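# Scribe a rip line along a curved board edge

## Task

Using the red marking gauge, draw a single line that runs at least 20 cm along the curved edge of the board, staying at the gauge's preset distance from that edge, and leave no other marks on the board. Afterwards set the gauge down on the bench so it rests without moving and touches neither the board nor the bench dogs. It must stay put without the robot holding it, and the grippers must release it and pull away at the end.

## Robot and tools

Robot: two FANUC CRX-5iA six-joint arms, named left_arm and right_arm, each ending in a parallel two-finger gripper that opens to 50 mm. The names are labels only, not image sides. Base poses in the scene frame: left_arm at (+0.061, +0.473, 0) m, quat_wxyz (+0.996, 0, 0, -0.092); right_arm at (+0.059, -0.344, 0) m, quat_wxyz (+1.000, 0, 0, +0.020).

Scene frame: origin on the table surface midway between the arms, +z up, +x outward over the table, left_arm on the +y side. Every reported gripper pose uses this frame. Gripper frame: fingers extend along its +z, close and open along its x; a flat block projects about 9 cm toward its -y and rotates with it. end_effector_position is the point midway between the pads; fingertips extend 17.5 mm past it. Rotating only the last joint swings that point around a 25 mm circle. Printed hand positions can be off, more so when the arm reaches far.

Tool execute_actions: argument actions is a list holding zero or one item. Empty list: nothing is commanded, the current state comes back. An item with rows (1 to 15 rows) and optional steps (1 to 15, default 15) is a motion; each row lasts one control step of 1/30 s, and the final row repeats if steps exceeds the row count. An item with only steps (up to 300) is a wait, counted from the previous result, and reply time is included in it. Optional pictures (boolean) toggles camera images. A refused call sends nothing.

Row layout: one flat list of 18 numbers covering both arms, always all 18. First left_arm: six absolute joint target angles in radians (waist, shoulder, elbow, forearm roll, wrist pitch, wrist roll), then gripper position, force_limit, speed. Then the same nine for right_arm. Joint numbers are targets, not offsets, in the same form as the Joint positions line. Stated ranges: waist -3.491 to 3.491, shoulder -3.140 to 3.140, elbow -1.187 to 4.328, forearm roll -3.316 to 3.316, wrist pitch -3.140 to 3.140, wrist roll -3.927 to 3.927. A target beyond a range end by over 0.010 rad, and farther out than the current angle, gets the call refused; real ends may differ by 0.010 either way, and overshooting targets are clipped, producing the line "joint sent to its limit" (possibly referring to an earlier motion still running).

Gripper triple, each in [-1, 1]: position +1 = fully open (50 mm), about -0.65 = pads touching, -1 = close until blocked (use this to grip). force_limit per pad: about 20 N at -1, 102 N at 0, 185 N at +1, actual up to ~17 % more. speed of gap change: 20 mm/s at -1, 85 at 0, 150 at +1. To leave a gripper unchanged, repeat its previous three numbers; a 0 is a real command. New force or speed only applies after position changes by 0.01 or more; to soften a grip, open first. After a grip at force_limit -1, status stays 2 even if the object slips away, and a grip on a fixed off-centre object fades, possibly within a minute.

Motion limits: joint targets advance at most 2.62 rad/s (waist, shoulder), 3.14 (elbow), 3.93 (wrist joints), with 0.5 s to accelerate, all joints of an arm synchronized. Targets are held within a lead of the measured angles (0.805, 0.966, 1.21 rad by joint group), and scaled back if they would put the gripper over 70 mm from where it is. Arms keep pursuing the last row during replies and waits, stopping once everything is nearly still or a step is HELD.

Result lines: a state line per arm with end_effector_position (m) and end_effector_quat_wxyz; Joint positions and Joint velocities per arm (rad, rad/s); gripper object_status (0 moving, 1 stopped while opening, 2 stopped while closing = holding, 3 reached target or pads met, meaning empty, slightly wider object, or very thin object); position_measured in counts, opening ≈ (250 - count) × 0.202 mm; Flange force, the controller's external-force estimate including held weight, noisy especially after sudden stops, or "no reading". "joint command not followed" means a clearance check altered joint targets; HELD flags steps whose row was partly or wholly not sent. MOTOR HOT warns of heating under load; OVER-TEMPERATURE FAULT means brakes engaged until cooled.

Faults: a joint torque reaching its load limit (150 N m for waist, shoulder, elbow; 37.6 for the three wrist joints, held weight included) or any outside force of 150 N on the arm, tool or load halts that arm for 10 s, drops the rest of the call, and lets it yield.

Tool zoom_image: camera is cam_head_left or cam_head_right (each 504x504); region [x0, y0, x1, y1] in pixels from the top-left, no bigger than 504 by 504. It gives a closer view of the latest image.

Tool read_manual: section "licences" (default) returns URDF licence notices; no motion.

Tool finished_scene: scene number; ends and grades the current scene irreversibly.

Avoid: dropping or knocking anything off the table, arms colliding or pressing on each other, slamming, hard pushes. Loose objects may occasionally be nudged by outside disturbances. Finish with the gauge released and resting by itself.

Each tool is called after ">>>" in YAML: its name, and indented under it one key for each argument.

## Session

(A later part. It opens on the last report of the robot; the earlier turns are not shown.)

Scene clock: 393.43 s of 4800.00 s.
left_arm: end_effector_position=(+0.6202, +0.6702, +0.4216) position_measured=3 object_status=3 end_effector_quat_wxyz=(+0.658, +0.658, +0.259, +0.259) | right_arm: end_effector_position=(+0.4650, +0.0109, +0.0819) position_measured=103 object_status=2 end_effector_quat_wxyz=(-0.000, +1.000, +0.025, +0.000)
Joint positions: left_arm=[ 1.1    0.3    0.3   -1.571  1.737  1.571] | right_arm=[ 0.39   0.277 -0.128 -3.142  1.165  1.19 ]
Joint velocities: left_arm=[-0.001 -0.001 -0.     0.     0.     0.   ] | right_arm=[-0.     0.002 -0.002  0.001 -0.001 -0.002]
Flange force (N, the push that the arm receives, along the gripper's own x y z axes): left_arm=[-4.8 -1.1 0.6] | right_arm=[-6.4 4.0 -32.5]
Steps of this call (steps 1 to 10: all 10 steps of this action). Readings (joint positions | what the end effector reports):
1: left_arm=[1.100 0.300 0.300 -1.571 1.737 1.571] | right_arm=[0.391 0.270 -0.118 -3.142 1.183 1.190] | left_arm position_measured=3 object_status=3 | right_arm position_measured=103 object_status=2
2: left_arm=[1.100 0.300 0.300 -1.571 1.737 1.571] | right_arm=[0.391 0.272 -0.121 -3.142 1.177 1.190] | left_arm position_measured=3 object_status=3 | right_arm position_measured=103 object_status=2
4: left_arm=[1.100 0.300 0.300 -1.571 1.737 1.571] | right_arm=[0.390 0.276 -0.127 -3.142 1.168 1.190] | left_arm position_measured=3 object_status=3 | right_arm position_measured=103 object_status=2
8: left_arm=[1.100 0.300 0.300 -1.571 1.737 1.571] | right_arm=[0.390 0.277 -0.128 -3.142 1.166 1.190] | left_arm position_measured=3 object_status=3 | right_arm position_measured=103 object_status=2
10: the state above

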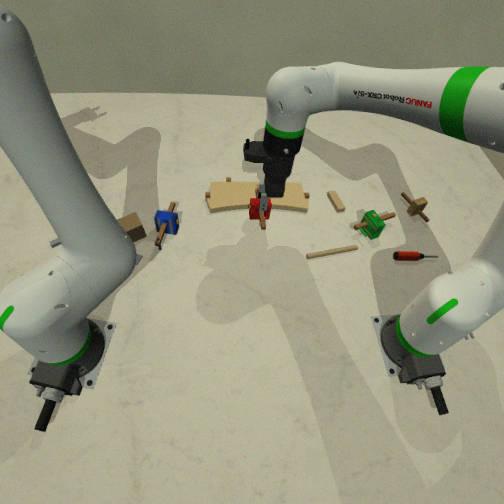

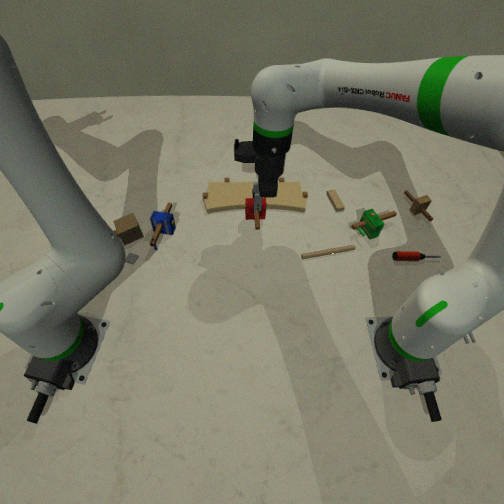

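>>> execute_actions:
  actions:
    - {"rows":[[1.1,0.3,0.3,-1.571,1.737,1.571,1,-0.5,0,0.3905,0.2693,-0.1182,-3.1416,1.1833,1.1903,-1,-0.4,-0.8]],"steps":8}
  pictures: false

>>> execute_actions:
  actions:
    - {"rows":[[1.1,0.3,0.3,-1.571,1.737,1.571,1,-0.5,0,0.41,0.165,-0.236,-3.1416,1.17,2.69,-1,-0.4,-0.8]]}
  pictures: false

>>> execute_actions:
  actions:
    - {"steps":20}
  pictures: false

>>> execute_actions:
  actions:
    - {"rows":[[1.1,0.3,0.3,-1.571,1.737,1.571,1,-0.5,0,0.41,0.1923,-0.2664,-3.1416,1.1121,2.69,-1,-0.4,-0.8]]}

>>> zoom_image:
  camera: "cam_head_left"
  region: [235,180,315,250]

Scene clock: 409.13 s of 4800.00 s.
left_arm: end_effector_position=(+0.6202, +0.6702, +0.4216) position_measured=3 object_status=3 end_effector_quat_wxyz=(+0.658, +0.658, +0.259, +0.259) | right_arm: end_effector_position=(+0.4649, +0.0109, +0.0896) position_measured=103 object_status=2 end_effector_quat_wxyz=(+0.000, +1.000, +0.025, -0.000)
Joint positions: left_arm=[ 1.1    0.3    0.3   -1.571  1.737  1.571] | right_arm=[ 0.39   0.27  -0.118 -3.142  1.183  1.19 ]
Joint velocities: left_arm=[-0.     0.001  0.    -0.    -0.    -0.   ] | right_arm=[ 0.001 -0.003  0.003 -0.     0.003 -0.001]
Flange force (N, the push that the arm receives, along the gripper's own x y z axes): left_arm=[-3.9 -0.5 0.9] | right_arm=[3.7 -1.3 -1.8]
Steps of this call (steps 1 to 15: the robot went on to your last target; steps 16 to 90: nothing new was sent; then 12.43 s passed at rest; steps 91 to 98: all 8 steps of this action). Readings (joint positions | what the end effector reports):
91: left_arm=[1.100 0.300 0.300 -1.571 1.737 1.571] | right_arm=[0.390 0.277 -0.128 -3.142 1.165 1.190] | left_arm position_measured=3 object_status=3 | right_arm position_measured=103 object_status=2
92: left_arm=[1.100 0.300 0.300 -1.571 1.737 1.571] | right_arm=[0.390 0.275 -0.125 -3.142 1.170 1.190] | left_arm position_measured=3 object_status=3 | right_arm position_measured=103 object_status=2
94: left_arm=[1.100 0.300 0.300 -1.571 1.737 1.571] | right_arm=[0.390 0.271 -0.120 -3.142 1.180 1.190] | left_arm position_measured=3 object_status=3 | right_arm position_measured=103 object_status=2
98: the state above

Scene clock: 409.63 s of 4800.00 s.
left_arm: end_effector_position=(+0.6202, +0.6702, +0.4216) position_measured=3 object_status=3 end_effector_quat_wxyz=(+0.658, +0.658, +0.259, +0.259) | right_arm: end_effector_position=(+0.4145, -0.0071, +0.0912) position_measured=103 object_status=2 end_effector_quat_wxyz=(-0.000, +0.892, +0.452, -0.001)
Joint positions: left_arm=[ 1.1    0.3    0.3   -1.571  1.737  1.571] | right_arm=[ 0.403  0.201 -0.199 -3.142  1.173  2.066]
Joint velocities: left_arm=[-0.001 -0.001 -0.     0.002  0.     0.   ] | right_arm=[ 0.035 -0.185 -0.194  0.001 -0.018  3.042]
Flange force (N, the push that the arm receives, along the gripper's own x y z axes): left_arm=[-2.1 0.3 0.7] | right_arm=[-1.1 1.5 -2.1]
Steps of this call (steps 1 to 15: all 15 steps of this action). Readings (joint positions | what the end effector reports):
1: left_arm=[1.100 0.300 0.300 -1.571 1.737 1.571] | right_arm=[0.390 0.269 -0.118 -3.142 1.183 1.190] | left_arm position_measured=3 object_status=3 | right_arm position_measured=103 object_status=2
2: left_arm=[1.100 0.300 0.300 -1.571 1.737 1.571] | right_arm=[0.390 0.269 -0.120 -3.142 1.183 1.197] | left_arm position_measured=3 object_status=3 | right_arm position_measured=103 object_status=2
4: left_arm=[1.100 0.300 0.300 -1.571 1.737 1.571] | right_arm=[0.391 0.265 -0.125 -3.142 1.183 1.238] | left_arm position_measured=3 object_status=3 | right_arm position_measured=103 object_status=2
8: left_arm=[1.100 0.300 0.300 -1.571 1.737 1.571] | right_arm=[0.394 0.249 -0.145 -3.142 1.179 1.423] | left_arm position_measured=3 object_status=3 | right_arm position_measured=103 object_status=2
15: the state above

Scene clock: 410.30 s of 4800.00 s.
left_arm: end_effector_position=(+0.6202, +0.6702, +0.4216) position_measured=3 object_status=3 end_effector_quat_wxyz=(+0.658, +0.658, +0.259, +0.259) | right_arm: end_effector_position=(+0.3950, -0.0253, +0.0936) position_measured=103 object_status=2 end_effector_quat_wxyz=(-0.000, +0.708, +0.706, -0.000)
Joint positions: left_arm=[ 1.1    0.3    0.3   -1.571  1.737  1.571] | right_arm=[ 0.41   0.165 -0.236 -3.142  1.17   2.69 ]
Joint velocities: left_arm=[ 0.     0.    -0.     0.001 -0.     0.001] | right_arm=[-0.    -0.001 -0.    -0.001 -0.001 -0.001]
Flange force (N, the push that the arm receives, along the gripper's own x y z axes): left_arm=[-2.6 0.3 0.4] | right_arm=[-0.7 2.1 -1.8]
Steps of this call (steps 1 to 20: the robot went on to your last target). Readings (joint positions | what the end effector reports):
1: left_arm=[1.100 0.300 0.300 -1.571 1.737 1.571] | right_arm=[0.404 0.195 -0.205 -3.142 1.173 2.166] | left_arm position_measured=3 object_status=3 | right_arm position_measured=103 object_status=2
2: left_arm=[1.100 0.300 0.300 -1.571 1.737 1.571] | right_arm=[0.405 0.190 -0.211 -3.142 1.172 2.256] | left_arm position_measured=3 object_status=3 | right_arm position_measured=103 object_status=2
4: left_arm=[1.100 0.300 0.300 -1.571 1.737 1.571] | right_arm=[0.407 0.180 -0.221 -3.142 1.171 2.412] | left_arm position_measured=3 object_status=3 | right_arm position_measured=103 object_status=2
8: left_arm=[1.100 0.300 0.300 -1.571 1.737 1.571] | right_arm=[0.409 0.168 -0.233 -3.142 1.170 2.620] | left_arm position_measured=3 object_status=3 | right_arm position_measured=103 object_status=2
20: the state above

Scene clock: 410.80 s of 4800.00 s.
left_arm: end_effector_position=(+0.6202, +0.6702, +0.4216) position_measured=3 object_status=3 end_effector_quat_wxyz=(+0.658, +0.658, +0.259, +0.259) | right_arm: end_effector_position=(+0.3956, -0.0250, +0.0691) position_measured=103 object_status=2 end_effector_quat_wxyz=(-0.000, +0.708, +0.706, +0.000)
Joint positions: left_arm=[ 1.1    0.3    0.3   -1.571  1.737  1.571] | right_arm=[ 0.41   0.192 -0.266 -3.142  1.112  2.69 ]
Joint velocities: left_arm=[-0.001  0.     0.001 -0.001 -0.    -0.001] | right_arm=[-0.     0.    -0.001  0.     0.    -0.002]
Flange force (N, the push that the arm receives, along the gripper's own x y z axes): left_arm=[-2.8 0.2 0.7] | right_arm=[-1.0 2.3 -1.2]
Steps of this call (steps 1 to 15: all 15 steps of this action). Readings (joint positions | what the end effector reports):
1: left_arm=[1.100 0.300 0.300 -1.571 1.737 1.571] | right_arm=[0.410 0.165 -0.236 -3.142 1.169 2.690] | left_arm position_measured=3 object_status=3 | right_arm position_measured=103 object_status=2
2: left_arm=[1.100 0.300 0.300 -1.571 1.737 1.571] | right_arm=[0.410 0.168 -0.240 -3.142 1.162 2.690] | left_arm position_measured=3 object_status=3 | right_arm position_measured=103 object_status=2
4: left_arm=[1.100 0.300 0.300 -1.571 1.737 1.571] | right_arm=[0.410 0.183 -0.256 -3.142 1.132 2.690] | left_arm position_measured=3 object_status=3 | right_arm position_measured=103 object_status=2
8: left_arm=[1.100 0.300 0.300 -1.571 1.737 1.571] | right_arm=[0.410 0.192 -0.266 -3.142 1.113 2.690] | left_arm position_measured=3 object_status=3 | right_arm position_measured=103 object_status=2
15: the state above

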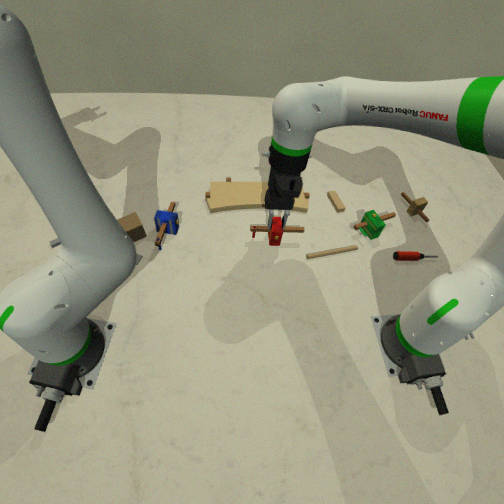

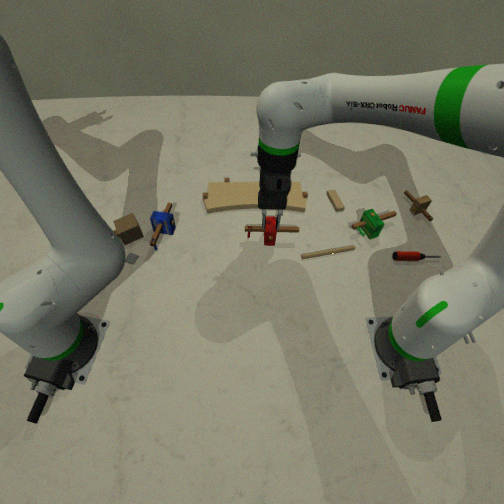

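Region (235, 180, 315, 250) of cam_head_left's 504x504 image, scaled by 6.300, with more detail than that image has; it fills the top 441 rows of this view, and the rest is white.

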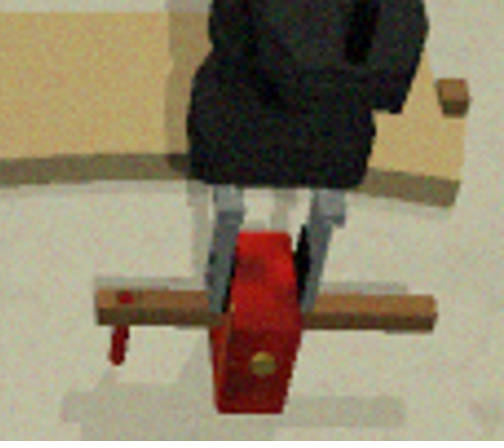

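>>> zoom_image:
  camera: "cam_head_left"
  region: [246,218,270,242]

>>> zoom_image:
  camera: "cam_head_right"
  region: [240,218,264,242]

>>> zoom_image:
  camera: "cam_head_left"
  region: [350,215,380,245]

>>> zoom_image:
  camera: "cam_head_left"
  region: [398,188,438,228]

Region (246, 218, 270, 242) of cam_head_left's 504x504 image, scaled by 21.000, with more detail than that image has.

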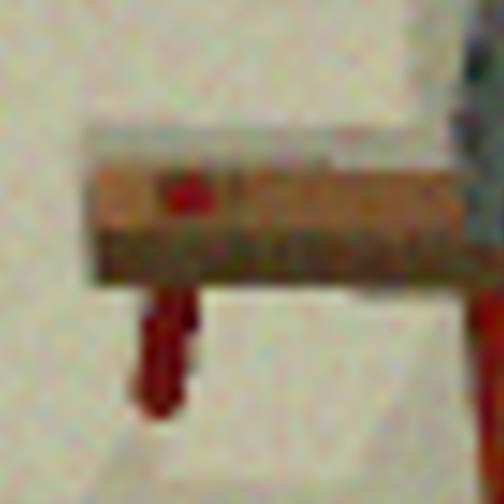

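Region (240, 218, 264, 242) of cam_head_right's 504x504 image, scaled by 21.000, with more detail than that image has.

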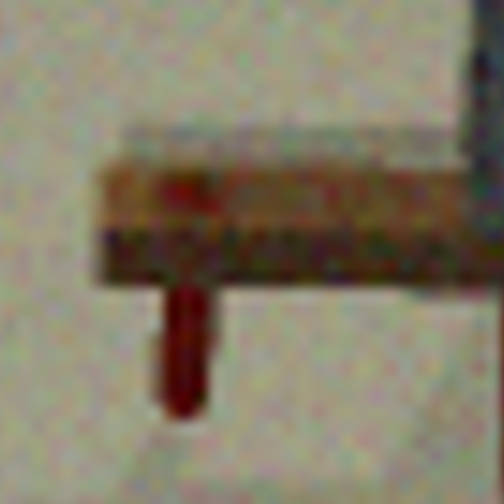

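Region (350, 215, 380, 245) of cam_head_left's 504x504 image, scaled by 16.800, with more detail than that image has.

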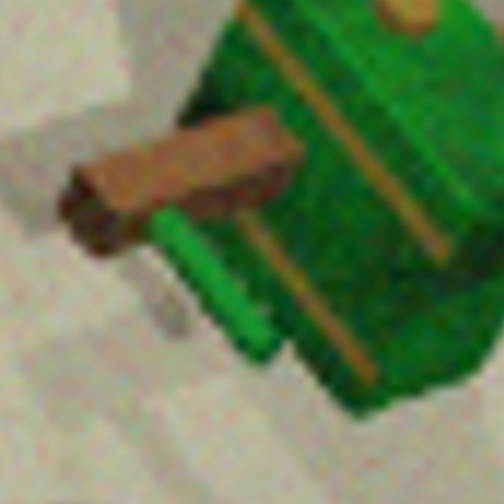

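Region (398, 188, 438, 228) of cam_head_left's 504x504 image, scaled by 12.600, with more detail than that image has.

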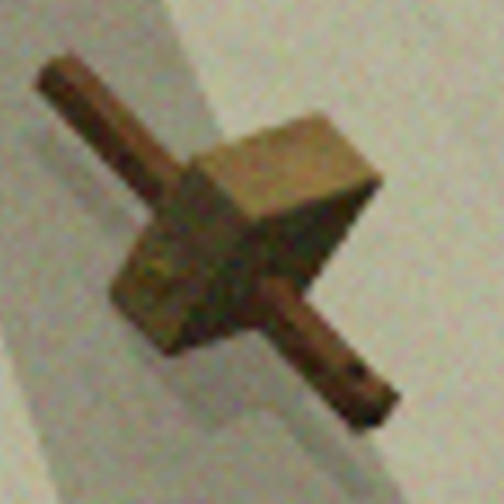

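>>> execute_actions:
  actions:
    - {"rows":[[0.35,0.3,0.3,-1.571,1.737,1.571,1,-0.5,0,0.0495,0.3,0.3,-3.1416,1.5,1.571,-1,-0.4,-0.8]]}
  pictures: false

>>> execute_actions:
  actions:
    - {"steps":30}
  pictures: false

>>> execute_actions:
  actions:
    - {"rows":[[0.35,0.3,0.3,-1.571,1.737,1.571,1,-0.5,0,0.0495,0.3,0.3,-1.571,-1.4815,1.571,-1,-0.4,-0.8]]}
  pictures: false

>>> execute_actions:
  actions:
    - {"steps":75}

>>> zoom_image:
  camera: "cam_head_left"
  region: [215,35,285,85]

>>> execute_actions:
  actions:
    - {"rows":[[0.14,0.3,0.3,-1.571,1.527,1.571,1,-0.5,0,0.0495,0.3,0.3,-1.571,-1.4815,1.571,-1,-0.4,-0.8]]}
  pictures: false

>>> execute_actions:
  actions:
    - {"rows":[[0.092,0.3,0.3,-1.571,1.479,1.571,1,-0.5,0,0.0495,0.3,0.3,-1.571,-1.4815,1.571,-1,-0.4,-0.8]]}

>>> zoom_image:
  camera: "cam_head_right"
  region: [205,35,275,85]

Scene clock: 446.43 s of 4800.00 s.
left_arm: end_effector_position=(+0.6533, +0.5007, +0.4216) position_measured=3 object_status=3 end_effector_quat_wxyz=(+0.689, +0.689, +0.160, +0.160) | right_arm: end_effector_position=(+0.5122, -0.0577, +0.1525) position_measured=103 object_status=2 end_effector_quat_wxyz=(+0.003, +0.908, +0.418, +0.017)
Joint positions: left_arm=[ 0.808  0.3    0.3   -1.571  1.737  1.571] | right_arm=[ 0.238  0.244  0.004 -3.142  1.297  2.156]
Joint velocities: left_arm=[-0.694 -0.     0.002 -0.     0.     0.001] | right_arm=[-0.428  0.127  0.669 -0.     0.455 -1.313]
Flange force (N, the push that the arm receives, along the gripper's own x y z axes): left_arm=[2.3 -1.0 -1.2] | right_arm=[-0.2 2.1 -1.2]
Steps of this call (steps 1 to 15: the robot went on to your last target; steps 16 to 90: nothing new was sent; then 32.13 s passed at rest; steps 91 to 105: all 15 steps of this action). Readings (joint positions | what the end effector reports):
91: left_arm=[1.100 0.300 0.300 -1.571 1.737 1.571] | right_arm=[0.410 0.192 -0.266 -3.142 1.112 2.690] | left_arm position_measured=3 object_status=3 | right_arm position_measured=103 object_status=2
92: left_arm=[1.095 0.300 0.300 -1.571 1.737 1.571] | right_arm=[0.408 0.193 -0.263 -3.142 1.114 2.683] | left_arm position_measured=3 object_status=3 | right_arm position_measured=103 object_status=2
94: left_arm=[1.069 0.300 0.300 -1.571 1.737 1.571] | right_arm=[0.395 0.197 -0.242 -3.142 1.128 2.642] | left_arm position_measured=3 object_status=3 | right_arm position_measured=103 object_status=2
98: left_arm=[0.972 0.300 0.300 -1.571 1.737 1.571] | right_arm=[0.340 0.213 -0.156 -3.142 1.187 2.472] | left_arm position_measured=3 object_status=3 | right_arm position_measured=103 object_status=2
105: the state above

Scene clock: 447.43 s of 4800.00 s.
left_arm: end_effector_position=(+0.6045, +0.2362, +0.4216) position_measured=3 object_status=3 end_effector_quat_wxyz=(+0.707, +0.707, -0.000, -0.000) | right_arm: end_effector_position=(+0.6176, -0.1382, +0.2495) position_measured=103 object_status=2 end_effector_quat_wxyz=(-0.002, +0.998, +0.045, +0.035)
Joint positions: left_arm=[ 0.35   0.3    0.3   -1.571  1.737  1.571] | right_arm=[ 0.05   0.3    0.3   -3.142  1.5    1.571]
Joint velocities: left_arm=[-0.    -0.001 -0.     0.002 -0.     0.001] | right_arm=[-0.  0.  0.  0. -0.  0.]
Flange force (N, the push that the arm receives, along the gripper's own x y z axes): left_arm=[-2.3 -0.7 2.0] | right_arm=[2.1 1.0 -1.0]
Steps of this call (steps 1 to 30: the robot went on to your last target). Readings (joint positions | what the end effector reports):
1: left_arm=[0.784 0.300 0.300 -1.571 1.737 1.571] | right_arm=[0.224 0.248 0.027 -3.142 1.313 2.111] | left_arm position_measured=3 object_status=3 | right_arm position_measured=103 object_status=2
2: left_arm=[0.761 0.300 0.300 -1.571 1.737 1.571] | right_arm=[0.209 0.252 0.049 -3.142 1.328 2.067] | left_arm position_measured=3 object_status=3 | right_arm position_measured=103 object_status=2
4: left_arm=[0.714 0.300 0.300 -1.571 1.737 1.571] | right_arm=[0.180 0.261 0.094 -3.142 1.359 1.977] | left_arm position_measured=3 object_status=3 | right_arm position_measured=103 object_status=2
8: left_arm=[0.620 0.300 0.300 -1.571 1.737 1.571] | right_arm=[0.123 0.278 0.185 -3.142 1.421 1.799] | left_arm position_measured=3 object_status=3 | right_arm position_measured=103 object_status=2
30: the state above

Scene clock: 447.93 s of 4800.00 s.
left_arm: end_effector_position=(+0.6045, +0.2362, +0.4216) position_measured=3 object_status=3 end_effector_quat_wxyz=(+0.707, +0.707, -0.000, -0.000) | right_arm: end_effector_position=(+0.7570, -0.2550, +0.2482) position_measured=103 object_status=2 end_effector_quat_wxyz=(+0.187, +0.948, +0.091, +0.242)
Joint positions: left_arm=[ 0.35   0.3    0.3   -1.571  1.737  1.571] | right_arm=[ 0.049  0.3    0.3   -2.732  1.09   1.571]
Joint velocities: left_arm=[-0.    -0.001  0.001 -0.001 -0.     0.004] | right_arm=[ 0.    -0.     0.     1.007 -1.008 -0.   ]
Flange force (N, the push that the arm receives, along the gripper's own x y z axes): left_arm=[-1.8 0.0 0.5] | right_arm=[2.4 1.6 -0.2]
Steps of this call (steps 1 to 15: all 15 steps of this action). Readings (joint positions | what the end effector reports):
1: left_arm=[0.350 0.300 0.300 -1.571 1.737 1.571] | right_arm=[0.050 0.300 0.300 -3.141 1.500 1.571] | left_arm position_measured=3 object_status=3 | right_arm position_measured=103 object_status=2
2: left_arm=[0.350 0.300 0.300 -1.571 1.737 1.571] | right_arm=[0.050 0.300 0.300 -3.134 1.493 1.571] | left_arm position_measured=3 object_status=3 | right_arm position_measured=103 object_status=2
4: left_arm=[0.350 0.300 0.300 -1.571 1.737 1.571] | right_arm=[0.050 0.300 0.300 -3.094 1.452 1.571] | left_arm position_measured=3 object_status=3 | right_arm position_measured=103 object_status=2
8: left_arm=[0.350 0.300 0.300 -1.571 1.737 1.571] | right_arm=[0.049 0.300 0.300 -2.963 1.322 1.571] | left_arm position_measured=3 object_status=3 | right_arm position_measured=103 object_status=2
15: the state above

Scene clock: 450.43 s of 4800.00 s.
left_arm: end_effector_position=(+0.6045, +0.2362, +0.4216) position_measured=3 object_status=3 end_effector_quat_wxyz=(+0.707, +0.707, -0.000, -0.000) | right_arm: end_effector_position=(+0.6084, +0.0334, +0.4217) position_measured=103 object_status=2 end_effector_quat_wxyz=(+0.000, -0.000, +0.707, +0.707)
Joint positions: left_arm=[ 0.35   0.3    0.3   -1.571  1.737  1.571] | right_arm=[ 0.049  0.3    0.3   -1.571 -1.481  1.571]
Joint velocities: left_arm=[-0.001  0.001 -0.    -0.     0.    -0.001] | right_arm=[ 0.    -0.     0.001 -0.    -0.001  0.   ]
Flange force (N, the push that the arm receives, along the gripper's own x y z axes): left_arm=[-2.5 -0.1 0.9] | right_arm=[-1.3 0.6 -1.0]
Steps of this call (steps 1 to 75: the robot went on to your last target). Readings (joint positions | what the end effector reports):
1: left_arm=[0.350 0.300 0.300 -1.571 1.737 1.571] | right_arm=[0.049 0.300 0.300 -2.697 1.056 1.571] | left_arm position_measured=3 object_status=3 | right_arm position_measured=103 object_status=2
2: left_arm=[0.350 0.300 0.300 -1.571 1.737 1.571] | right_arm=[0.049 0.300 0.300 -2.663 1.020 1.571] | left_arm position_measured=3 object_status=3 | right_arm position_measured=103 object_status=2
4: left_arm=[0.350 0.300 0.300 -1.571 1.737 1.571] | right_arm=[0.049 0.300 0.300 -2.594 0.946 1.571] | left_arm position_measured=3 object_status=3 | right_arm position_measured=103 object_status=2
8: left_arm=[0.350 0.300 0.300 -1.571 1.737 1.571] | right_arm=[0.049 0.300 0.300 -2.460 0.787 1.571] | left_arm position_measured=3 object_status=3 | right_arm position_measured=103 object_status=2
75: the state above

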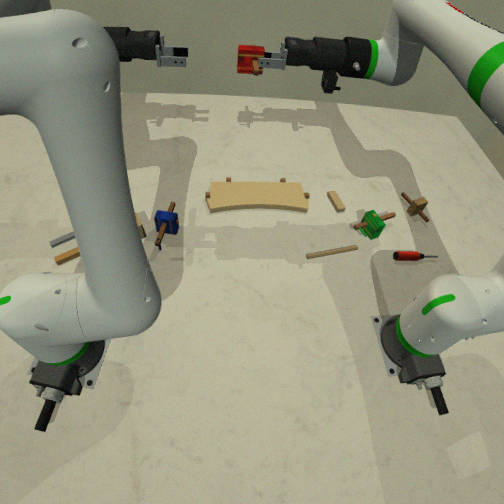

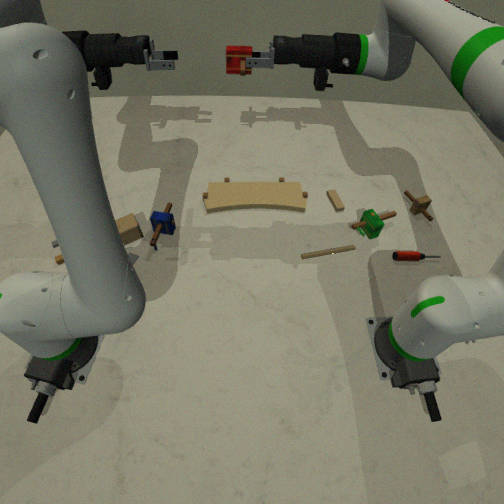

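Region (215, 35, 285, 85) of cam_head_left's 504x504 image, scaled by 7.200, with more detail than that image has; it fills the top 360 rows of this view, and the rest is white.

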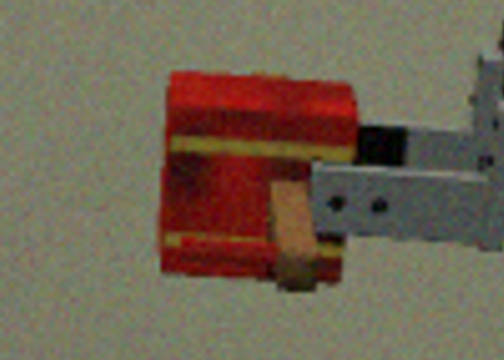

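Scene clock: 450.93 s of 4800.00 s.
left_arm: end_effector_position=(+0.6116, +0.1213, +0.4216) position_measured=3 object_status=3 end_effector_quat_wxyz=(+0.707, +0.707, -0.000, -0.000) | right_arm: end_effector_position=(+0.6084, +0.0334, +0.4217) position_measured=103 object_status=2 end_effector_quat_wxyz=(+0.000, -0.000, +0.707, +0.707)
Joint positions: left_arm=[ 0.141  0.3    0.3   -1.571  1.527  1.571] | right_arm=[ 0.049  0.3    0.3   -1.571 -1.481  1.571]
Joint velocities: left_arm=[-0.007 -0.002 -0.001 -0.    -0.01  -0.   ] | right_arm=[-0.     0.    -0.    -0.     0.     0.001]
Flange force (N, the push that the arm receives, along the gripper's own x y z axes): left_arm=[-4.8 -1.1 1.0] | right_arm=[-2.6 0.7 -1.2]
Steps of this call (steps 1 to 15: all 15 steps of this action). Readings (joint positions | what the end effector reports):
1: left_arm=[0.349 0.300 0.300 -1.571 1.736 1.571] | right_arm=[0.049 0.300 0.300 -1.571 -1.481 1.571] | left_arm position_measured=3 object_status=3 | right_arm position_measured=103 object_status=2
2: left_arm=[0.345 0.300 0.300 -1.571 1.732 1.571] | right_arm=[0.049 0.300 0.300 -1.571 -1.481 1.571] | left_arm position_measured=3 object_status=3 | right_arm position_measured=103 object_status=2
4: left_arm=[0.318 0.300 0.300 -1.571 1.705 1.571] | right_arm=[0.049 0.300 0.300 -1.571 -1.482 1.571] | left_arm position_measured=3 object_status=3 | right_arm position_measured=103 object_status=2
8: left_arm=[0.218 0.300 0.300 -1.571 1.606 1.571] | right_arm=[0.049 0.300 0.300 -1.571 -1.482 1.571] | left_arm position_measured=3 object_status=3 | right_arm position_measured=103 object_status=2
15: the state above

Scene clock: 451.43 s of 4800.00 s.
left_arm: end_effector_position=(+0.6097, +0.0945, +0.4217) position_measured=3 object_status=3 end_effector_quat_wxyz=(+0.707, +0.707, -0.000, -0.000) | right_arm: end_effector_position=(+0.6084, +0.0334, +0.4217) position_measured=103 object_status=2 end_effector_quat_wxyz=(+0.000, -0.000, +0.707, +0.707)
Joint positions: left_arm=[ 0.092  0.3    0.3   -1.571  1.479  1.571] | right_arm=[ 0.049  0.3    0.3   -1.571 -1.482  1.571]
Joint velocities: left_arm=[-0.001  0.     0.    -0.003 -0.    -0.   ] | right_arm=[-0.001  0.    -0.    -0.     0.001 -0.001]
Flange force (N, the push that the arm receives, along the gripper's own x y z axes): left_arm=[-2.9 0.0 -0.2] | right_arm=[-3.4 0.8 -0.6]
Steps of this call (steps 1 to 15: all 15 steps of this action). Readings (joint positions | what the end effector reports):
1: left_arm=[0.140 0.300 0.300 -1.571 1.527 1.571] | right_arm=[0.049 0.300 0.300 -1.571 -1.481 1.571] | left_arm position_measured=3 object_status=3 | right_arm position_measured=103 object_status=2
2: left_arm=[0.135 0.300 0.300 -1.571 1.522 1.571] | right_arm=[0.049 0.300 0.300 -1.571 -1.481 1.571] | left_arm position_measured=3 object_status=3 | right_arm position_measured=103 object_status=2
4: left_arm=[0.112 0.300 0.300 -1.571 1.498 1.571] | right_arm=[0.049 0.300 0.300 -1.571 -1.482 1.571] | left_arm position_measured=3 object_status=3 | right_arm position_measured=103 object_status=2
8: left_arm=[0.093 0.300 0.300 -1.571 1.480 1.571] | right_arm=[0.049 0.300 0.300 -1.571 -1.482 1.571] | left_arm position_measured=3 object_status=3 | right_arm position_measured=103 object_status=2
15: the state above

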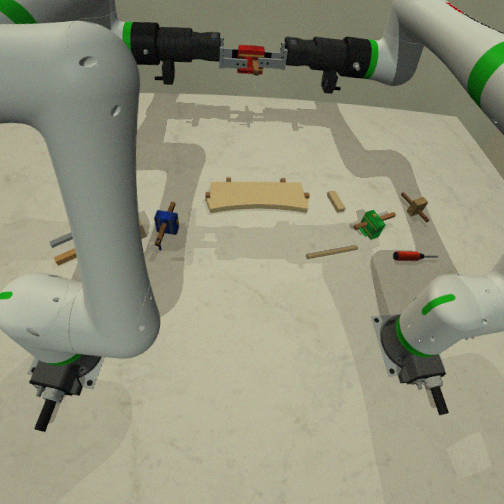

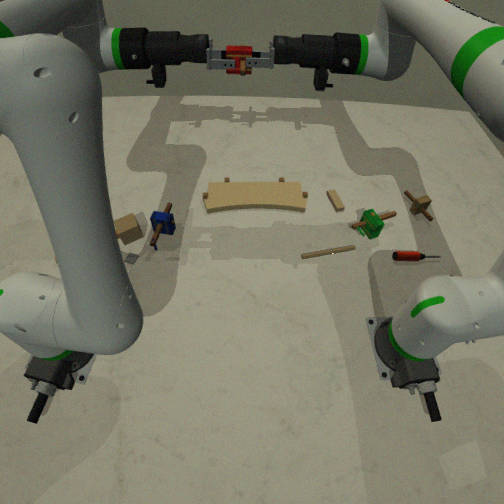

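Region (205, 35, 275, 85) of cam_head_right's 504x504 image, scaled by 7.200, with more detail than that image has; it fills the top 360 rows of this view, and the rest is white.

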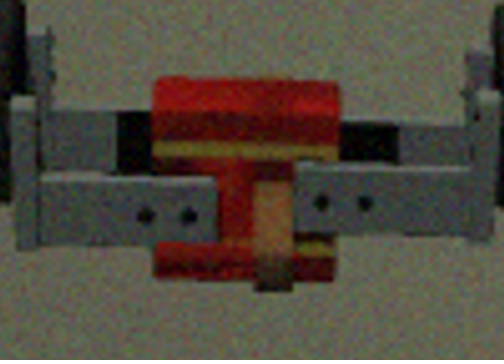

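>>> execute_actions:
  actions:
    - {"rows":[[0.092,0.3,0.3,-1.571,1.479,1.571,-1,-0.2,-0.5,0.0495,0.3,0.3,-1.571,-1.4815,1.571,-1,-0.4,-0.8]]}
  pictures: false

>>> execute_actions:
  actions:
    - {"steps":8}
  pictures: false

>>> execute_actions:
  actions:
    - {"rows":[[0.092,0.3,0.3,-1.571,1.479,1.571,-1,-0.2,-0.5,0.0495,0.3,0.3,-1.571,-1.4815,1.571,1,-0.4,0]],"steps":10}
  pictures: false

>>> execute_actions:
  actions:
    - {"rows":[[0.092,0.3,0.3,-1.571,1.479,1.571,-1,-0.2,-0.5,-0.15,0.3,0.3,-1.571,-1.681,1.571,1,-0.4,0]]}
  pictures: false

>>> execute_actions:
  actions:
    - {"rows":[[0.092,0.3,0.3,0,-1.5,2.2,-1,-0.2,-0.5,-0.9,0.3,0.3,-1.571,-1.681,1.571,1,-0.4,0]]}
  pictures: false

>>> execute_actions:
  actions:
    - {"steps":70}
  pictures: false

>>> execute_actions:
  actions:
    - {"rows":[[-0.4046,0.4422,0.1413,0,-1.2699,2.2096,-1,-0.2,-0.5,-0.9,0.3,0.3,-1.571,-1.681,1.571,1,-0.4,0]]}
  pictures: false

>>> execute_actions:
  actions:
    - {"steps":30}

>>> zoom_image:
  camera: "cam_head_right"
  region: [195,160,315,235]

Scene clock: 472.90 s of 4800.00 s.
left_arm: end_effector_position=(+0.6097, +0.0945, +0.4216) position_measured=103 object_status=0 end_effector_quat_wxyz=(+0.707, +0.707, -0.000, -0.000) | right_arm: end_effector_position=(+0.6084, +0.0334, +0.4218) position_measured=103 object_status=2 end_effector_quat_wxyz=(+0.000, -0.000, +0.707, +0.707)
Joint positions: left_arm=[ 0.092  0.3    0.3   -1.571  1.479  1.571] | right_arm=[ 0.049  0.3    0.3   -1.571 -1.482  1.571]
Joint velocities: left_arm=[ 0.001  0.001 -0.    -0.    -0.    -0.   ] | right_arm=[-0.    -0.    -0.001  0.    -0.001  0.001]
Flange force (N, the push that the arm receives, along the gripper's own x y z axes): left_arm=[-6.3 0.2 0.3] | right_arm=[-7.3 0.8 -1.6]
Steps of this call (steps 1 to 15: the robot went on to your last target; steps 16 to 90: nothing new was sent; then 17.97 s passed at rest; steps 91 to 105: all 15 steps of this action). Readings (joint positions | what the end effector reports):
91: left_arm=[0.092 0.300 0.300 -1.571 1.479 1.571] | right_arm=[0.049 0.300 0.300 -1.571 -1.482 1.571] | left_arm position_measured=9 object_status=0 | right_arm position_measured=103 object_status=2
92: left_arm=[0.092 0.300 0.300 -1.571 1.479 1.571] | right_arm=[0.049 0.300 0.300 -1.571 -1.482 1.571] | left_arm position_measured=18 object_status=0 | right_arm position_measured=103 object_status=2
94: left_arm=[0.092 0.300 0.300 -1.571 1.479 1.571] | right_arm=[0.049 0.300 0.300 -1.571 -1.482 1.571] | left_arm position_measured=35 object_status=0 | right_arm position_measured=103 object_status=2
98: left_arm=[0.092 0.300 0.300 -1.571 1.479 1.571] | right_arm=[0.049 0.300 0.300 -1.571 -1.482 1.571] | left_arm position_measured=70 object_status=0 | right_arm position_measured=103 object_status=2
105: the state above

Scene clock: 473.17 s of 4800.00 s.
left_arm: end_effector_position=(+0.6097, +0.0945, +0.4216) position_measured=103 object_status=2 end_effector_quat_wxyz=(+0.707, +0.707, -0.000, -0.000) | right_arm: end_effector_position=(+0.6084, +0.0334, +0.4218) position_measured=103 object_status=2 end_effector_quat_wxyz=(+0.000, -0.000, +0.707, +0.707)
Joint positions: left_arm=[ 0.092  0.3    0.3   -1.571  1.479  1.571] | right_arm=[ 0.049  0.3    0.3   -1.571 -1.481  1.571]
Joint velocities: left_arm=[ 0.     0.001 -0.     0.001 -0.     0.   ] | right_arm=[-0.     0.     0.    -0.    -0.001  0.   ]
Flange force (N, the push that the arm receives, along the gripper's own x y z axes): left_arm=[-9.6 -2.1 -1.4] | right_arm=[-7.3 1.2 -1.7]
Steps of this call (steps 1 to 8: the robot went on to your last target). Readings (joint positions | what the end effector reports):
1: left_arm=[0.092 0.300 0.300 -1.571 1.479 1.571] | right_arm=[0.049 0.300 0.300 -1.571 -1.482 1.571] | left_arm position_measured=103 object_status=0 | right_arm position_measured=103 object_status=2
2: left_arm=[0.092 0.300 0.300 -1.571 1.479 1.571] | right_arm=[0.049 0.300 0.300 -1.571 -1.482 1.571] | left_arm position_measured=103 object_status=0 | right_arm position_measured=103 object_status=2
4: left_arm=[0.092 0.300 0.300 -1.571 1.479 1.571] | right_arm=[0.049 0.300 0.300 -1.571 -1.481 1.571] | left_arm position_measured=103 object_status=2 | right_arm position_measured=103 object_status=2
8: the state above

Scene clock: 473.50 s of 4800.00 s.
left_arm: end_effector_position=(+0.6097, +0.0945, +0.4216) position_measured=103 object_status=2 end_effector_quat_wxyz=(+0.707, +0.707, -0.000, -0.000) | right_arm: end_effector_position=(+0.6084, +0.0334, +0.4218) position_measured=3 object_status=0 end_effector_quat_wxyz=(+0.000, -0.000, +0.707, +0.707)
Joint positions: left_arm=[ 0.092  0.3    0.3   -1.571  1.479  1.571] | right_arm=[ 0.049  0.3    0.3   -1.571 -1.482  1.571]
Joint velocities: left_arm=[ 0.001 -0.001  0.    -0.002 -0.    -0.001] | right_arm=[ 0.     0.     0.001  0.001  0.001 -0.   ]
Flange force (N, the push that the arm receives, along the gripper's own x y z axes): left_arm=[-4.7 -2.6 -0.3] | right_arm=[-2.5 2.1 -0.6]
Steps of this call (steps 1 to 10: all 10 steps of this action). Readings (joint positions | what the end effector reports):
1: left_arm=[0.092 0.300 0.300 -1.571 1.479 1.571] | right_arm=[0.049 0.300 0.300 -1.571 -1.482 1.571] | left_arm position_measured=103 object_status=2 | right_arm position_measured=93 object_status=0
2: left_arm=[0.092 0.300 0.300 -1.571 1.479 1.571] | right_arm=[0.049 0.300 0.300 -1.571 -1.482 1.571] | left_arm position_measured=103 object_status=2 | right_arm position_measured=79 object_status=0
4: left_arm=[0.092 0.300 0.300 -1.571 1.479 1.571] | right_arm=[0.049 0.300 0.300 -1.571 -1.482 1.571] | left_arm position_measured=103 object_status=2 | right_arm position_measured=51 object_status=0
8: left_arm=[0.092 0.300 0.300 -1.571 1.479 1.571] | right_arm=[0.049 0.300 0.300 -1.571 -1.482 1.571] | left_arm position_measured=103 object_status=2 | right_arm position_measured=4 object_status=0
10: the state above

Scene clock: 474.00 s of 4800.00 s.
left_arm: end_effector_position=(+0.6097, +0.0945, +0.4216) position_measured=103 object_status=2 end_effector_quat_wxyz=(+0.707, +0.707, -0.000, -0.000) | right_arm: end_effector_position=(+0.6072, -0.0761, +0.4218) position_measured=3 object_status=3 end_effector_quat_wxyz=(+0.000, -0.000, +0.707, +0.707)
Joint positions: left_arm=[ 0.092  0.3    0.3   -1.571  1.479  1.571] | right_arm=[-0.149  0.3    0.3   -1.571 -1.681  1.571]
Joint velocities: left_arm=[-0.    -0.001  0.     0.    -0.    -0.   ] | right_arm=[-0.003  0.     0.     0.001 -0.008 -0.001]
Flange force (N, the push that the arm receives, along the gripper's own x y z axes): left_arm=[-4.2 -1.9 0.0] | right_arm=[-3.6 2.5 -2.0]
Steps of this call (steps 1 to 15: all 15 steps of this action). Readings (joint positions | what the end effector reports):
1: left_arm=[0.092 0.300 0.300 -1.571 1.479 1.571] | right_arm=[0.049 0.300 0.300 -1.571 -1.482 1.571] | left_arm position_measured=103 object_status=2 | right_arm position_measured=3 object_status=0
2: left_arm=[0.092 0.300 0.300 -1.571 1.479 1.571] | right_arm=[0.045 0.300 0.300 -1.571 -1.487 1.571] | left_arm position_measured=103 object_status=2 | right_arm position_measured=3 object_status=0
4: left_arm=[0.092 0.300 0.300 -1.571 1.479 1.571] | right_arm=[0.018 0.300 0.300 -1.571 -1.514 1.571] | left_arm position_measured=103 object_status=2 | right_arm position_measured=3 object_status=0
8: left_arm=[0.092 0.300 0.300 -1.571 1.479 1.571] | right_arm=[-0.081 0.300 0.300 -1.571 -1.612 1.571] | left_arm position_measured=103 object_status=2 | right_arm position_measured=3 object_status=3
15: the state above

Scene clock: 474.50 s of 4800.00 s.
left_arm: end_effector_position=(+0.7341, +0.0827, +0.5516) position_measured=103 object_status=2 end_effector_quat_wxyz=(+0.822, +0.518, +0.236, +0.021) | right_arm: end_effector_position=(+0.6606, -0.2428, +0.4218) position_measured=3 object_status=3 end_effector_quat_wxyz=(+0.102, +0.101, +0.700, +0.700)
Joint positions: left_arm=[ 0.092  0.3    0.3   -1.156  1.064  1.761] | right_arm=[-0.438  0.3    0.3   -1.571 -1.681  1.571]
Joint velocities: left_arm=[ 0.     0.     0.     1.021 -1.024  0.393] | right_arm=[-0.681 -0.001  0.001  0.     0.001 -0.001]
Flange force (N, the push that the arm receives, along the gripper's own x y z axes): left_arm=[-1.9 -2.0 -0.1] | right_arm=[-4.7 2.3 -2.1]
Steps of this call (steps 1 to 15: all 15 steps of this action). Readings (joint positions | what the end effector reports):
1: left_arm=[0.092 0.300 0.300 -1.571 1.478 1.571] | right_arm=[-0.150 0.300 0.300 -1.571 -1.681 1.571] | left_arm position_measured=103 object_status=2 | right_arm position_measured=3 object_status=3
2: left_arm=[0.092 0.300 0.300 -1.564 1.471 1.575] | right_arm=[-0.155 0.300 0.300 -1.571 -1.681 1.571] | left_arm position_measured=103 object_status=2 | right_arm position_measured=3 object_status=3
4: left_arm=[0.092 0.300 0.300 -1.523 1.431 1.596] | right_arm=[-0.182 0.300 0.300 -1.571 -1.681 1.571] | left_arm position_measured=103 object_status=2 | right_arm position_measured=3 object_status=3
8: left_arm=[0.092 0.300 0.300 -1.391 1.299 1.662] | right_arm=[-0.277 0.300 0.300 -1.571 -1.681 1.571] | left_arm position_measured=103 object_status=2 | right_arm position_measured=3 object_status=3
15: the state above

Scene clock: 476.83 s of 4800.00 s.
left_arm: end_effector_position=(+0.6337, +0.2694, +0.2506) position_measured=103 object_status=2 end_effector_quat_wxyz=(+0.033, -0.265, +0.964, -0.012) | right_arm: end_effector_position=(+0.6425, -0.5216, +0.4217) position_measured=3 object_status=3 end_effector_quat_wxyz=(+0.259, +0.259, +0.658, +0.658)
Joint positions: left_arm=[ 0.092  0.3    0.3   -0.    -1.5    2.2  ] | right_arm=[-0.9    0.3    0.3   -1.571 -1.681  1.571]
Joint velocities: left_arm=[-0.    -0.001 -0.    -0.    -0.    -0.001] | right_arm=[0.    0.    0.    0.001 0.001 0.   ]
Flange force (N, the push that the arm receives, along the gripper's own x y z axes): left_arm=[2.7 1.1 2.5] | right_arm=[-1.7 2.0 -1.6]
Steps of this call (steps 1 to 70: the robot went on to your last target). Readings (joint positions | what the end effector reports):
1: left_arm=[0.092 0.300 0.300 -1.122 1.029 1.775] | right_arm=[-0.461 0.300 0.300 -1.571 -1.681 1.571] | left_arm position_measured=103 object_status=2 | right_arm position_measured=3 object_status=3
2: left_arm=[0.092 0.300 0.300 -1.087 0.993 1.788] | right_arm=[-0.484 0.300 0.300 -1.571 -1.681 1.571] | left_arm position_measured=103 object_status=2 | right_arm position_measured=3 object_status=3
4: left_arm=[0.092 0.300 0.300 -1.018 0.918 1.814] | right_arm=[-0.530 0.300 0.300 -1.571 -1.681 1.571] | left_arm position_measured=103 object_status=2 | right_arm position_measured=3 object_status=3
8: left_arm=[0.092 0.300 0.300 -0.883 0.758 1.865] | right_arm=[-0.622 0.300 0.300 -1.571 -1.681 1.571] | left_arm position_measured=103 object_status=2 | right_arm position_measured=3 object_status=3
70: the state above

Scene clock: 477.33 s of 4800.00 s.
left_arm: end_effector_position=(+0.5701, +0.1203, +0.1691) position_measured=103 object_status=2 end_effector_quat_wxyz=(+0.015, -0.136, +0.991, -0.008) | right_arm: end_effector_position=(+0.6425, -0.5216, +0.4218) position_measured=3 object_status=3 end_effector_quat_wxyz=(+0.259, +0.259, +0.658, +0.658)
Joint positions: left_arm=[-0.177  0.377  0.214  0.    -1.374  2.205] | right_arm=[-0.9    0.3    0.3   -1.571 -1.681  1.571]
Joint velocities: left_arm=[-0.623  0.178 -0.199  0.     0.285  0.013] | right_arm=[ 0.    -0.     0.    -0.     0.001 -0.001]
Flange force (N, the push that the arm receives, along the gripper's own x y z axes): left_arm=[1.0 -2.2 3.1] | right_arm=[-2.8 2.9 -1.4]
Steps of this call (steps 1 to 15: all 15 steps of this action). Readings (joint positions | what the end effector reports):
1: left_arm=[0.092 0.300 0.300 -0.000 -1.500 2.200] | right_arm=[-0.900 0.300 0.300 -1.571 -1.681 1.571] | left_arm position_measured=103 object_status=2 | right_arm position_measured=3 object_status=3
2: left_arm=[0.087 0.301 0.299 -0.000 -1.497 2.200] | right_arm=[-0.900 0.300 0.300 -1.571 -1.681 1.571] | left_arm position_measured=103 object_status=2 | right_arm position_measured=3 object_status=3
4: left_arm=[0.061 0.309 0.290 -0.000 -1.483 2.201] | right_arm=[-0.900 0.300 0.300 -1.571 -1.681 1.571] | left_arm position_measured=103 object_status=2 | right_arm position_measured=3 object_status=3
8: left_arm=[-0.029 0.334 0.262 0.000 -1.443 2.202] | right_arm=[-0.900 0.300 0.300 -1.571 -1.681 1.571] | left_arm position_measured=103 object_status=2 | right_arm position_measured=3 object_status=3
15: the state above

Scene clock: 478.33 s of 4800.00 s.
left_arm: end_effector_position=(+0.4775, +0.0146, +0.1001) position_measured=103 object_status=2 end_effector_quat_wxyz=(-0.000, -0.025, +1.000, -0.000) | right_arm: end_effector_position=(+0.6425, -0.5216, +0.4218) position_measured=3 object_status=3 end_effector_quat_wxyz=(+0.259, +0.259, +0.658, +0.658)
Joint positions: left_arm=[-0.405  0.442  0.141  0.    -1.27   2.21 ] | right_arm=[-0.9    0.3    0.3   -1.571 -1.681  1.571]
Joint velocities: left_arm=[-0.    -0.001  0.001 -0.     0.     0.001] | right_arm=[-0.    -0.     0.    -0.     0.001 -0.001]
Flange force (N, the push that the arm receives, along the gripper's own x y z axes): left_arm=[3.4 3.0 2.6] | right_arm=[-2.3 1.6 -1.1]
Steps of this call (steps 1 to 30: the robot went on to your last target). Readings (joint positions | what the end effector reports):
1: left_arm=[-0.198 0.383 0.207 0.000 -1.365 2.206] | right_arm=[-0.900 0.300 0.300 -1.571 -1.681 1.571] | left_arm position_measured=103 object_status=2 | right_arm position_measured=3 object_status=3
2: left_arm=[-0.219 0.389 0.201 0.000 -1.355 2.206] | right_arm=[-0.900 0.300 0.300 -1.571 -1.681 1.571] | left_arm position_measured=103 object_status=2 | right_arm position_measured=3 object_status=3
4: left_arm=[-0.261 0.401 0.187 0.000 -1.336 2.207] | right_arm=[-0.900 0.300 0.300 -1.571 -1.681 1.571] | left_arm position_measured=103 object_status=2 | right_arm position_measured=3 object_status=3
8: left_arm=[-0.345 0.425 0.160 0.000 -1.297 2.208] | right_arm=[-0.900 0.300 0.300 -1.571 -1.681 1.571] | left_arm position_measured=103 object_status=2 | right_arm position_measured=3 object_status=3
30: the state above
All arms were judged still, so your last target was given up. Only a new action makes them travel on or press farther. Fingers that are still opening or closing keep moving.

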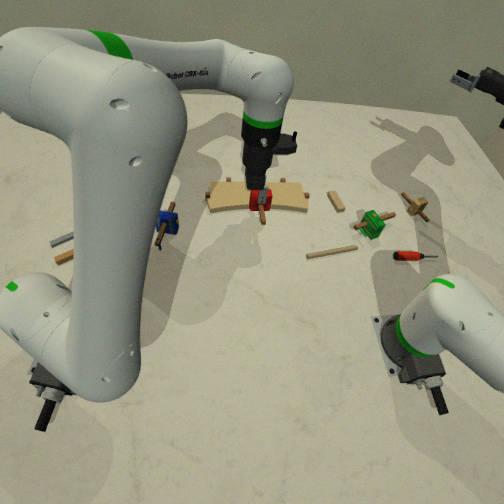

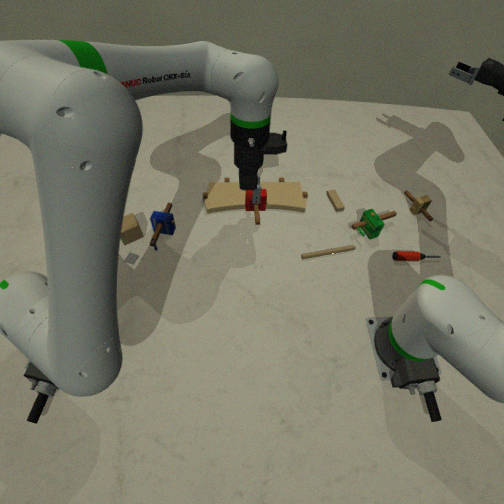

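Region (195, 160, 315, 235) of cam_head_right's 504x504 image, scaled by 4.200, with more detail than that image has; it fills the top 315 rows of this view, and the rest is white.

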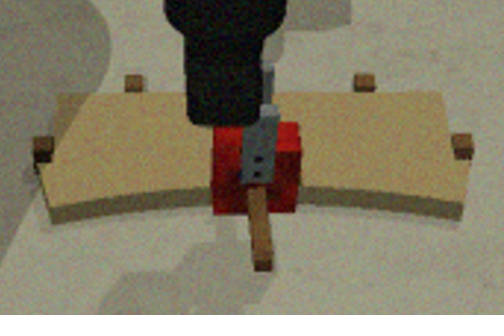

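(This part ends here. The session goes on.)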